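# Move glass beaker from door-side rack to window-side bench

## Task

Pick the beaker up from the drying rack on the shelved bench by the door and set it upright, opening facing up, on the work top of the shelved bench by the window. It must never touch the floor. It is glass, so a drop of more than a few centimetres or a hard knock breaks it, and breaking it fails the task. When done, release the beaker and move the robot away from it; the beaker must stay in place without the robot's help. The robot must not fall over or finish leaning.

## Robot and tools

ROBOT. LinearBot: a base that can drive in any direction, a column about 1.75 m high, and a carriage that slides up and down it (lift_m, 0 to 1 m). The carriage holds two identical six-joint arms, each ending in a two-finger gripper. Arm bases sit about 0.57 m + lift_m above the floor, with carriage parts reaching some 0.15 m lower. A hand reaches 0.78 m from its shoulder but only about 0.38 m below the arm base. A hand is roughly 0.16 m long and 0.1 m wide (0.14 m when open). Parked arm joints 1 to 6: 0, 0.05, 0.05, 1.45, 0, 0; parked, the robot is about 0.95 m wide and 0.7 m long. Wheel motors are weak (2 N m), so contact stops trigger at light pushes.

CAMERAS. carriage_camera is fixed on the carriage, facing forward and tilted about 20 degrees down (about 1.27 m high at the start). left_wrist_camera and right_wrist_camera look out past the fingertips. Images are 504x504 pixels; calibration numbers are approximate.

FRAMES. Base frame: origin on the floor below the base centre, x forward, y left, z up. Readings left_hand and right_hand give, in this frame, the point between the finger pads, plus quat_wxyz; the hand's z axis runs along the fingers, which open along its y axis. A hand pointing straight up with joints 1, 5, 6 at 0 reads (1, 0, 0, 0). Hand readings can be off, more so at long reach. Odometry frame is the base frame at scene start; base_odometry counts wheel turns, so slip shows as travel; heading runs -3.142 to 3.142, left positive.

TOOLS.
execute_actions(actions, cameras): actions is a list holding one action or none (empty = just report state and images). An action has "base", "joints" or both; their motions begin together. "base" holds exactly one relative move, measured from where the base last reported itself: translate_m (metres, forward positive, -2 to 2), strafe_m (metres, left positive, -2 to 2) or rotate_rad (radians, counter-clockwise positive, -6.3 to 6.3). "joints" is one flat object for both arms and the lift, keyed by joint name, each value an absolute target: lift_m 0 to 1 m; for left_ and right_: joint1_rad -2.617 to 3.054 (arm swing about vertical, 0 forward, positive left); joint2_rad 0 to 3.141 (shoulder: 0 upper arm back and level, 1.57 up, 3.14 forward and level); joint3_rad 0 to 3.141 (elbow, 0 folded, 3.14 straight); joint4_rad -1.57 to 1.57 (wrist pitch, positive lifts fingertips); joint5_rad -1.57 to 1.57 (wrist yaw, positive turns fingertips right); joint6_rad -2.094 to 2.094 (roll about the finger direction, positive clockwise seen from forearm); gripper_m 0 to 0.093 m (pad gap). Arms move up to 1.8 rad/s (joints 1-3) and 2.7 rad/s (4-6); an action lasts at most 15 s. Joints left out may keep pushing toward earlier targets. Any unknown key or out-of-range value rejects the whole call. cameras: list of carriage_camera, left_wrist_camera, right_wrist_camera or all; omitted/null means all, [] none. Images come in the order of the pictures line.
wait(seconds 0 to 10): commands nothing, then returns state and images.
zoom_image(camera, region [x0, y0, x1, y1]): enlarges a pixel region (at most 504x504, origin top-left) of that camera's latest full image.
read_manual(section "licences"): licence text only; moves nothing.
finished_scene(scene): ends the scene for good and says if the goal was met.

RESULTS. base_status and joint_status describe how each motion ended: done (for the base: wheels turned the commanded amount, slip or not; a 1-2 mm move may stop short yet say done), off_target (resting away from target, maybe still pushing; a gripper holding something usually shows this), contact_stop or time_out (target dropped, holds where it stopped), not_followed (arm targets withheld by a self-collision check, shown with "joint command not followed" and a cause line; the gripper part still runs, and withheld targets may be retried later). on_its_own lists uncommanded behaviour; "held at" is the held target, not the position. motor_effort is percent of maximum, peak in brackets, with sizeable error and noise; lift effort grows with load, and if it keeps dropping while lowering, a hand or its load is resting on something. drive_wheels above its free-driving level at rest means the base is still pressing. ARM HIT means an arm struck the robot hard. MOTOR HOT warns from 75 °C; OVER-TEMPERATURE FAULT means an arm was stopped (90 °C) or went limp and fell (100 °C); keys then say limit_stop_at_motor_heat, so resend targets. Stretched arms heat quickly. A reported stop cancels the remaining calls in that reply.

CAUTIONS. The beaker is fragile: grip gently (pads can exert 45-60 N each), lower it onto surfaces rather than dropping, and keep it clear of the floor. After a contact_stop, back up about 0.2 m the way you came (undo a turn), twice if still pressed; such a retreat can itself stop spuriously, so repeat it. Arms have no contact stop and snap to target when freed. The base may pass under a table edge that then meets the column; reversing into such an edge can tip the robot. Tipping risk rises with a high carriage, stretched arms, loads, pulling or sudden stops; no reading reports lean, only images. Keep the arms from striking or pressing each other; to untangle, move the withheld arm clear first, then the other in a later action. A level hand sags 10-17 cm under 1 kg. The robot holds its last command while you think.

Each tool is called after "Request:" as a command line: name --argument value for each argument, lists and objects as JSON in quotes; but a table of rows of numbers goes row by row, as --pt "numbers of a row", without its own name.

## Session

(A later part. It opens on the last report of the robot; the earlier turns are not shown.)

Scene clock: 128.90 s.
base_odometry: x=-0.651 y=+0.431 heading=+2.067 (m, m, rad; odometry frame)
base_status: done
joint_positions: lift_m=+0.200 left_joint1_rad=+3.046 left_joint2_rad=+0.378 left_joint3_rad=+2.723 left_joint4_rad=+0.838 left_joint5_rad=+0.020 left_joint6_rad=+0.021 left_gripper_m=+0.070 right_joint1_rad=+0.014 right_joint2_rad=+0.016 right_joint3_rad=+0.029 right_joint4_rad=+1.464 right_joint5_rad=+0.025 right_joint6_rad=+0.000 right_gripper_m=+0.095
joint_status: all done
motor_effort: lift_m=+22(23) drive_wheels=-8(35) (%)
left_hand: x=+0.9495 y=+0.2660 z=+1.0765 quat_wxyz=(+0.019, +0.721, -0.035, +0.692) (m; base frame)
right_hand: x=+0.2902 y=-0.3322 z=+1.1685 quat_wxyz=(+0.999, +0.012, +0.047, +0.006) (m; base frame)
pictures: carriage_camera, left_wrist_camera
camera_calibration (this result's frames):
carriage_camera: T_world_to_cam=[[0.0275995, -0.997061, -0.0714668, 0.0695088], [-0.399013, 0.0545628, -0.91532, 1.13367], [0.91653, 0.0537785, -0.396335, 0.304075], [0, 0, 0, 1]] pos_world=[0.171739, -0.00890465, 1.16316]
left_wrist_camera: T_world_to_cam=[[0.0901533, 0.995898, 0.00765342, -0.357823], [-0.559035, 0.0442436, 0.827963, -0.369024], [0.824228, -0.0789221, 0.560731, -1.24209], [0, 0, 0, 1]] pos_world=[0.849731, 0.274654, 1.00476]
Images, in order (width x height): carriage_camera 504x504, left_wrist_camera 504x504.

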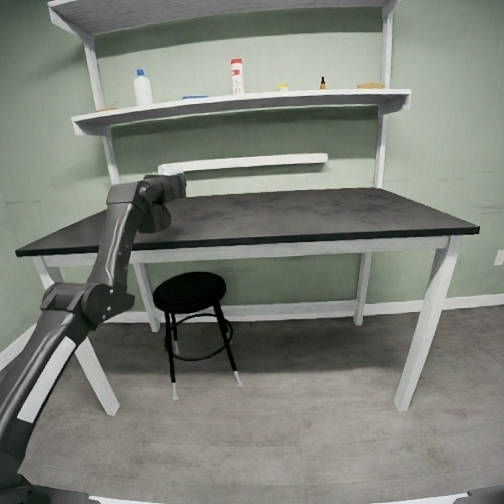

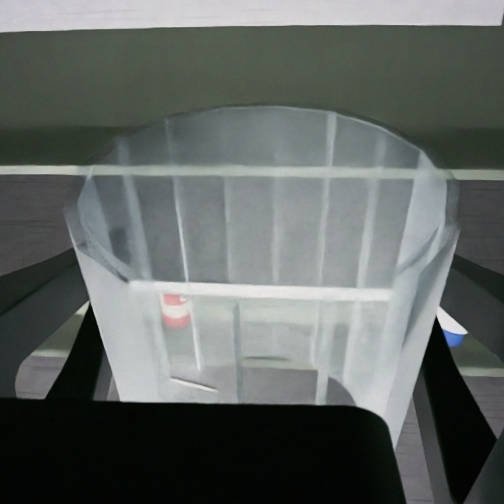

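Request:
execute_actions --actions '[{"base":{"translate_m":0.1}}]' --cameras '[]'

Request:
execute_actions --actions '[{"joints":{"lift_m":0.07}}]' --cameras '["carriage_camera","left_wrist_camera"]'

Scene clock: 134.07 s.
base_odometry: x=-0.698 y=+0.520 heading=+2.067 (m, m, rad; odometry frame)
base_status: done
joint_positions: lift_m=+0.200 left_joint1_rad=+3.046 left_joint2_rad=+0.378 left_joint3_rad=+2.723 left_joint4_rad=+0.836 left_joint5_rad=+0.020 left_joint6_rad=+0.021 left_gripper_m=+0.070 right_joint1_rad=+0.014 right_joint2_rad=+0.016 right_joint3_rad=+0.029 right_joint4_rad=+1.464 right_joint5_rad=+0.025 right_joint6_rad=+0.000 right_gripper_m=+0.095
joint_status: not commanded
motor_effort: lift_m=+22(22) drive_wheels=-9(36) (%)
left_hand: x=+0.9495 y=+0.2660 z=+1.0769 quat_wxyz=(+0.019, +0.720, -0.035, +0.692) (m; base frame)
right_hand: x=+0.2902 y=-0.3322 z=+1.1685 quat_wxyz=(+0.999, +0.012, +0.047, +0.006) (m; base frame)
pictures: none
No camera images: the call's "cameras" was empty. Leave "cameras" out to get every camera's image.

Scene clock: 135.13 s.
base_odometry: x=-0.698 y=+0.519 heading=+2.067 (m, m, rad; odometry frame)
base_status: not commanded
joint_positions: lift_m=+0.070 left_joint1_rad=+3.046 left_joint2_rad=+0.459 left_joint3_rad=+2.685 left_joint4_rad=+0.721 left_joint5_rad=+0.020 left_joint6_rad=+0.020 left_gripper_m=+0.070 right_joint1_rad=+0.014 right_joint2_rad=+0.016 right_joint3_rad=+0.029 right_joint4_rad=+1.464 right_joint5_rad=+0.025 right_joint6_rad=+0.000 right_gripper_m=+0.095
joint_status: all done
motor_effort: lift_m=+19(20) drive_wheels=-6(9) (%)
left_hand: x=+0.9191 y=+0.2690 z=+1.0488 quat_wxyz=(+0.023, +0.634, -0.029, +0.772) (m; base frame)
right_hand: x=+0.2902 y=-0.3322 z=+1.0388 quat_wxyz=(+0.999, +0.012, +0.047, +0.006) (m; base frame)
pictures: carriage_camera, left_wrist_camera
camera_calibration (this result's frames):
carriage_camera: T_world_to_cam=[[0.0275995, -0.997061, -0.0714668, 0.0602374], [-0.399013, 0.0545628, -0.91532, 1.01493], [0.91653, 0.0537785, -0.396335, 0.252659], [0, 0, 0, 1]] pos_world=[0.171739, -0.00890465, 1.03343]
left_wrist_camera: T_world_to_cam=[[0.08867, 0.996047, 0.00536361, -0.35406], [-0.736818, 0.0619676, 0.673245, -0.0423632], [0.670251, -0.0636486, 0.7394, -1.2513], [0, 0, 0, 1]] pos_world=[0.838864, 0.275642, 0.95563]
Images, in order (width x height): carriage_camera 504x504, left_wrist_camera 504x504.

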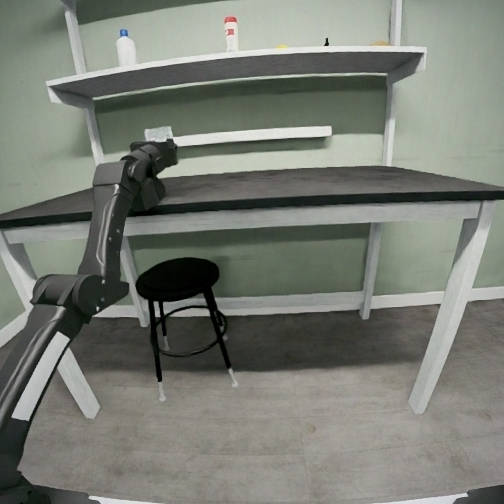

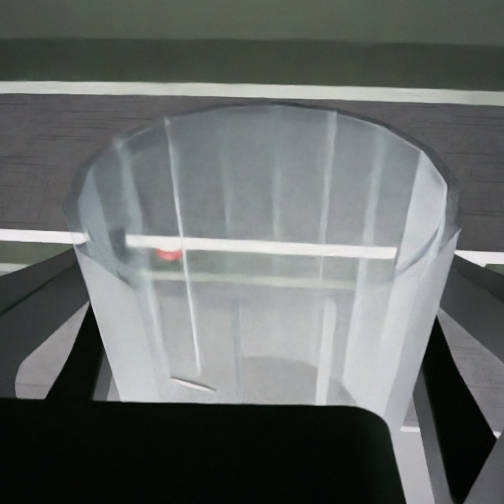

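Request:
execute_actions --actions '[{"joints":{"lift_m":0.22}}]' --cameras '[]'

Request:
execute_actions --actions '[{"base":{"translate_m":-0.1}}]' --cameras '[]'

Request:
execute_actions --actions '[{"joints":{"lift_m":0.11}}]' --cameras '["carriage_camera","left_wrist_camera"]'

Scene clock: 140.10 s.
base_odometry: x=-0.698 y=+0.519 heading=+2.067 (m, m, rad; odometry frame)
base_status: not commanded
joint_positions: lift_m=+0.220 left_joint1_rad=+3.046 left_joint2_rad=+0.380 left_joint3_rad=+2.685 left_joint4_rad=+0.828 left_joint5_rad=+0.020 left_joint6_rad=+0.020 left_gripper_m=+0.070 right_joint1_rad=+0.014 right_joint2_rad=+0.016 right_joint3_rad=+0.029 right_joint4_rad=+1.464 right_joint5_rad=+0.025 right_joint6_rad=+0.000 right_gripper_m=+0.095
joint_status: all done
motor_effort: lift_m=+23(28) drive_wheels=-6(6) (%)
left_hand: x=+0.9439 y=+0.2666 z=+1.1180 quat_wxyz=(+0.020, +0.703, -0.034, +0.710) (m; base frame)
right_hand: x=+0.2903 y=-0.3322 z=+1.1884 quat_wxyz=(+0.999, +0.012, +0.047, +0.006) (m; base frame)
pictures: none
No camera images: the call's "cameras" was empty. Leave "cameras" out to get every camera's image.

Scene clock: 141.67 s.
base_odometry: x=-0.651 y=+0.432 heading=+2.067 (m, m, rad; odometry frame)
base_status: done
joint_positions: lift_m=+0.220 left_joint1_rad=+3.048 left_joint2_rad=+0.380 left_joint3_rad=+2.685 left_joint4_rad=+0.832 left_joint5_rad=+0.020 left_joint6_rad=+0.020 left_gripper_m=+0.070 right_joint1_rad=+0.014 right_joint2_rad=+0.016 right_joint3_rad=+0.029 right_joint4_rad=+1.464 right_joint5_rad=+0.025 right_joint6_rad=+0.000 right_gripper_m=+0.095
joint_status: not commanded
motor_effort: lift_m=+23(23) drive_wheels=+5(40) (%)
left_hand: x=+0.9440 y=+0.2679 z=+1.1170 quat_wxyz=(+0.019, +0.705, -0.033, +0.709) (m; base frame)
right_hand: x=+0.2904 y=-0.3322 z=+1.1884 quat_wxyz=(+0.999, +0.012, +0.047, +0.006) (m; base frame)
pictures: none
No camera images: the call's "cameras" was empty. Leave "cameras" out to get every camera's image.

Scene clock: 142.70 s.
base_odometry: x=-0.651 y=+0.432 heading=+2.067 (m, m, rad; odometry frame)
base_status: not commanded
joint_positions: lift_m=+0.110 left_joint1_rad=+3.048 left_joint2_rad=+0.389 left_joint3_rad=+2.685 left_joint4_rad=+0.819 left_joint5_rad=+0.020 left_joint6_rad=+0.020 left_gripper_m=+0.070 right_joint1_rad=+0.014 right_joint2_rad=+0.016 right_joint3_rad=+0.029 right_joint4_rad=+1.464 right_joint5_rad=+0.025 right_joint6_rad=+0.000 right_gripper_m=+0.095
joint_status: all done
motor_effort: lift_m=+21(23) drive_wheels=-2(5) (%)
left_hand: x=+0.9417 y=+0.2681 z=+1.0166 quat_wxyz=(+0.019, +0.697, -0.033, +0.716) (m; base frame)
right_hand: x=+0.2904 y=-0.3321 z=+1.0785 quat_wxyz=(+0.999, +0.012, +0.047, +0.006) (m; base frame)
pictures: carriage_camera, left_wrist_camera
camera_calibration (this result's frames):
carriage_camera: T_world_to_cam=[[0.0275995, -0.997061, -0.0714668, 0.0630788], [-0.399013, 0.0545628, -0.91532, 1.05132], [0.91653, 0.0537785, -0.396335, 0.268416], [0, 0, 0, 1]] pos_world=[0.171739, -0.00890465, 1.07319]
left_wrist_camera: T_world_to_cam=[[0.0877543, 0.996118, 0.00686596, -0.355701], [-0.614337, 0.0486925, 0.78754, -0.231898], [0.784149, -0.073328, 0.616226, -1.22218], [0, 0, 0, 1]] pos_world=[0.847122, 0.275992, 0.93821]
Images, in order (width x height): carriage_camera 504x504, left_wrist_camera 504x504.

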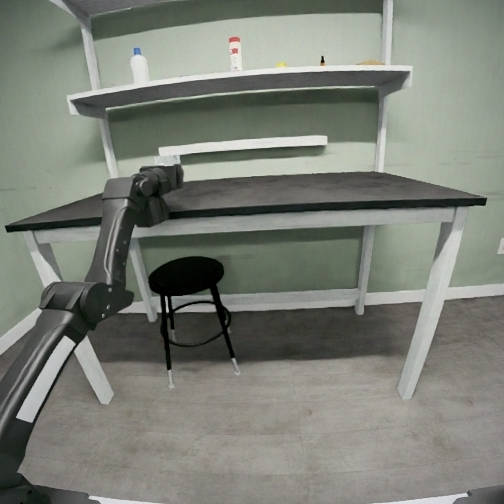

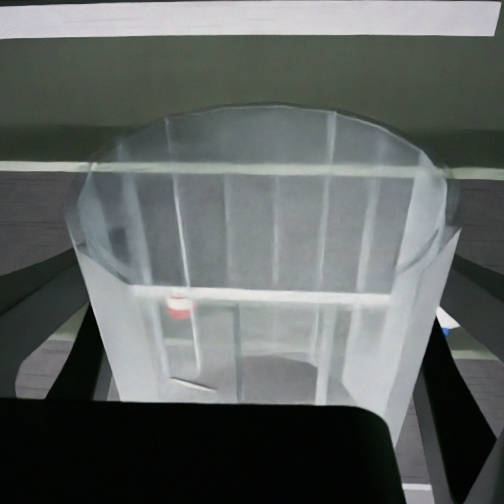

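Request:
execute_actions --actions '[{"base":{"translate_m":-0.04},"joints":{"lift_m":0.14}}]' --cameras '[]'

Request:
execute_actions --actions '[{"joints":{"lift_m":0.08}}]' --cameras '["left_wrist_camera"]'

Scene clock: 147.03 s.
base_odometry: x=-0.631 y=+0.397 heading=+2.067 (m, m, rad; odometry frame)
base_status: done
joint_positions: lift_m=+0.140 left_joint1_rad=+3.048 left_joint2_rad=+0.381 left_joint3_rad=+2.689 left_joint4_rad=+0.832 left_joint5_rad=+0.020 left_joint6_rad=+0.020 left_gripper_m=+0.070 right_joint1_rad=+0.014 right_joint2_rad=+0.016 right_joint3_rad=+0.029 right_joint4_rad=+1.462 right_joint5_rad=+0.025 right_joint6_rad=+0.000 right_gripper_m=+0.095
joint_status: all done
motor_effort: lift_m=+23(28) drive_wheels=-4(25) (%)
left_hand: x=+0.9443 y=+0.2678 z=+1.0361 quat_wxyz=(+0.019, +0.706, -0.033, +0.708) (m; base frame)
right_hand: x=+0.2907 y=-0.3321 z=+1.1083 quat_wxyz=(+0.999, +0.012, +0.048, +0.006) (m; base frame)
pictures: none
No camera images: the call's "cameras" was empty. Leave "cameras" out to get every camera's image.

Scene clock: 147.93 s.
base_odometry: x=-0.631 y=+0.397 heading=+2.067 (m, m, rad; odometry frame)
base_status: not commanded
joint_positions: lift_m=+0.080 left_joint1_rad=+3.048 left_joint2_rad=+0.374 left_joint3_rad=+2.689 left_joint4_rad=+0.836 left_joint5_rad=+0.020 left_joint6_rad=+0.020 left_gripper_m=+0.070 right_joint1_rad=+0.014 right_joint2_rad=+0.016 right_joint3_rad=+0.029 right_joint4_rad=+1.462 right_joint5_rad=+0.025 right_joint6_rad=+0.000 right_gripper_m=+0.095
joint_status: all done
motor_effort: lift_m=+22(22) drive_wheels=-2(2) (%)
left_hand: x=+0.9460 y=+0.2677 z=+0.9701 quat_wxyz=(+0.019, +0.710, -0.033, +0.704) (m; base frame)
right_hand: x=+0.2906 y=-0.3321 z=+1.0484 quat_wxyz=(+0.999, +0.012, +0.048, +0.006) (m; base frame)
pictures: left_wrist_camera
camera_calibration (this result's frames):
left_wrist_camera: T_world_to_cam=[[0.0880033, 0.996095, 0.00708234, -0.355795], [-0.585833, 0.0460044, 0.809125, -0.239845], [0.805639, -0.0753547, 0.587594, -1.18887], [0, 0, 0, 1]] pos_world=[0.848605, 0.275852, 0.895159]
Images, in order (width x height): left_wrist_camera 504x504.

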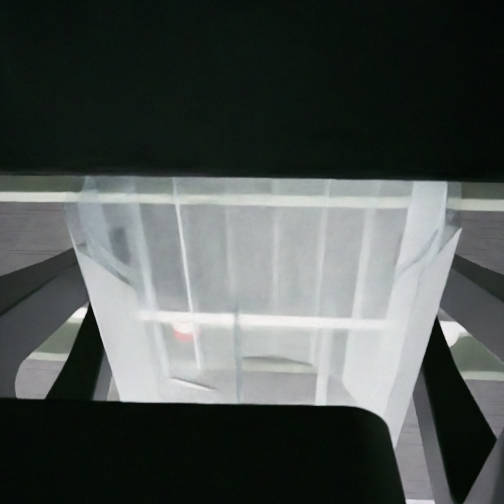

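Cleared the edge. Lower a little more.

Request:
execute_actions --actions '[{"joints":{"lift_m":0.055}}]' --cameras '["carriage_camera"]'

Scene clock: 151.70 s.
base_odometry: x=-0.631 y=+0.397 heading=+2.067 (m, m, rad; odometry frame)
base_status: not commanded
joint_positions: lift_m=+0.055 left_joint1_rad=+3.048 left_joint2_rad=+0.380 left_joint3_rad=+2.689 left_joint4_rad=+0.812 left_joint5_rad=+0.020 left_joint6_rad=+0.019 left_gripper_m=+0.070 right_joint1_rad=+0.014 right_joint2_rad=+0.016 right_joint3_rad=+0.029 right_joint4_rad=+1.462 right_joint5_rad=+0.025 right_joint6_rad=+0.000 right_gripper_m=+0.095
joint_status: all done
motor_effort: lift_m=+21(22) drive_wheels=-1(2) (%)
left_hand: x=+0.9444 y=+0.2678 z=+0.9558 quat_wxyz=(+0.020, +0.699, -0.032, +0.714) (m; base frame)
right_hand: x=+0.2906 y=-0.3321 z=+1.0235 quat_wxyz=(+0.999, +0.012, +0.048, +0.006) (m; base frame)
pictures: carriage_camera
camera_calibration (this result's frames):
carriage_camera: T_world_to_cam=[[0.0275995, -0.997061, -0.0714668, 0.0591509], [-0.399013, 0.0545628, -0.91532, 1.00101], [0.91653, 0.0537785, -0.396335, 0.246633], [0, 0, 0, 1]] pos_world=[0.171739, -0.00890465, 1.01823]
Images, in order (width x height): carriage_camera 504x504.

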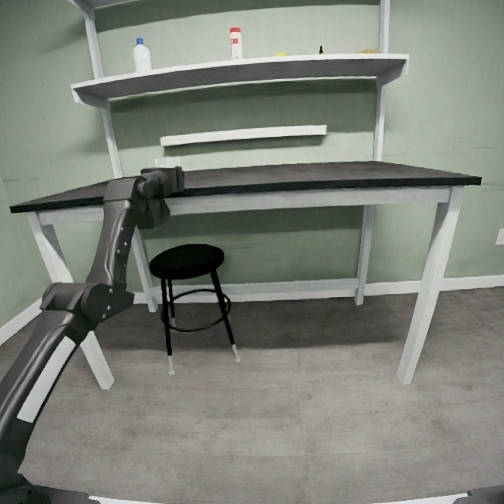

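Request:
execute_actions --actions '[{"joints":{"lift_m":0.065,"left_gripper_m":0.093}}]' --cameras '[]'

Request:
execute_actions --actions '[{"base":{"translate_m":-0.3}}]' --cameras '["carriage_camera"]'

Scene clock: 154.77 s.
base_odometry: x=-0.631 y=+0.397 heading=+2.067 (m, m, rad; odometry frame)
base_status: not commanded
joint_positions: lift_m=+0.065 left_joint1_rad=+3.048 left_joint2_rad=+0.384 left_joint3_rad=+2.689 left_joint4_rad=+0.814 left_joint5_rad=+0.020 left_joint6_rad=+0.019 left_gripper_m=+0.093 right_joint1_rad=+0.014 right_joint2_rad=+0.016 right_joint3_rad=+0.029 right_joint4_rad=+1.462 right_joint5_rad=+0.025 right_joint6_rad=+0.000 right_gripper_m=+0.095
joint_status: all done
motor_effort: lift_m=+23(28) drive_wheels=-1(1) (%)
left_hand: x=+0.9436 y=+0.2679 z=+0.9672 quat_wxyz=(+0.020, +0.698, -0.032, +0.715) (m; base frame)
right_hand: x=+0.2907 y=-0.3321 z=+1.0334 quat_wxyz=(+0.999, +0.012, +0.048, +0.006) (m; base frame)
pictures: none
No camera images: the call's "cameras" was empty. Leave "cameras" out to get every camera's image.

Scene clock: 157.23 s.
base_odometry: x=-0.488 y=+0.133 heading=+2.067 (m, m, rad; odometry frame)
base_status: done
joint_positions: lift_m=+0.065 left_joint1_rad=+3.048 left_joint2_rad=+0.384 left_joint3_rad=+2.689 left_joint4_rad=+0.814 left_joint5_rad=+0.020 left_joint6_rad=+0.019 left_gripper_m=+0.093 right_joint1_rad=+0.014 right_joint2_rad=+0.016 right_joint3_rad=+0.029 right_joint4_rad=+1.462 right_joint5_rad=+0.025 right_joint6_rad=+0.000 right_gripper_m=+0.095
joint_status: not commanded
motor_effort: lift_m=+23(23) drive_wheels=-4(41) (%)
left_hand: x=+0.9436 y=+0.2679 z=+0.9673 quat_wxyz=(+0.020, +0.698, -0.032, +0.715) (m; base frame)
right_hand: x=+0.2908 y=-0.3321 z=+1.0334 quat_wxyz=(+0.999, +0.012, +0.048, +0.006) (m; base frame)
pictures: carriage_camera
camera_calibration (this result's frames):
carriage_camera: T_world_to_cam=[[0.0275995, -0.997061, -0.0714668, 0.059855], [-0.399013, 0.0545628, -0.91532, 1.01003], [0.91653, 0.0537785, -0.396335, 0.250538], [0, 0, 0, 1]] pos_world=[0.171739, -0.00890465, 1.02808]
Images, in order (width x height): carriage_camera 504x504.

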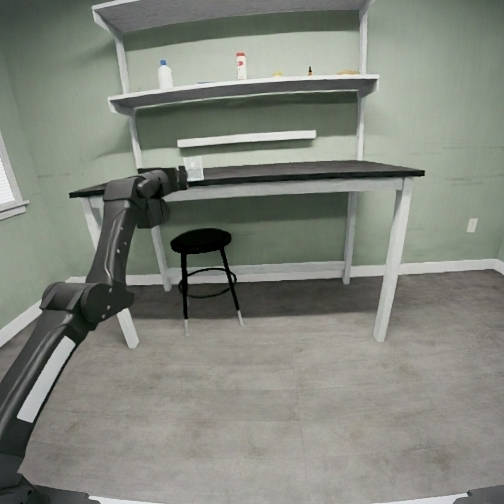

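Request:
finished_scene --scene 1

The scene is finished: the task was done.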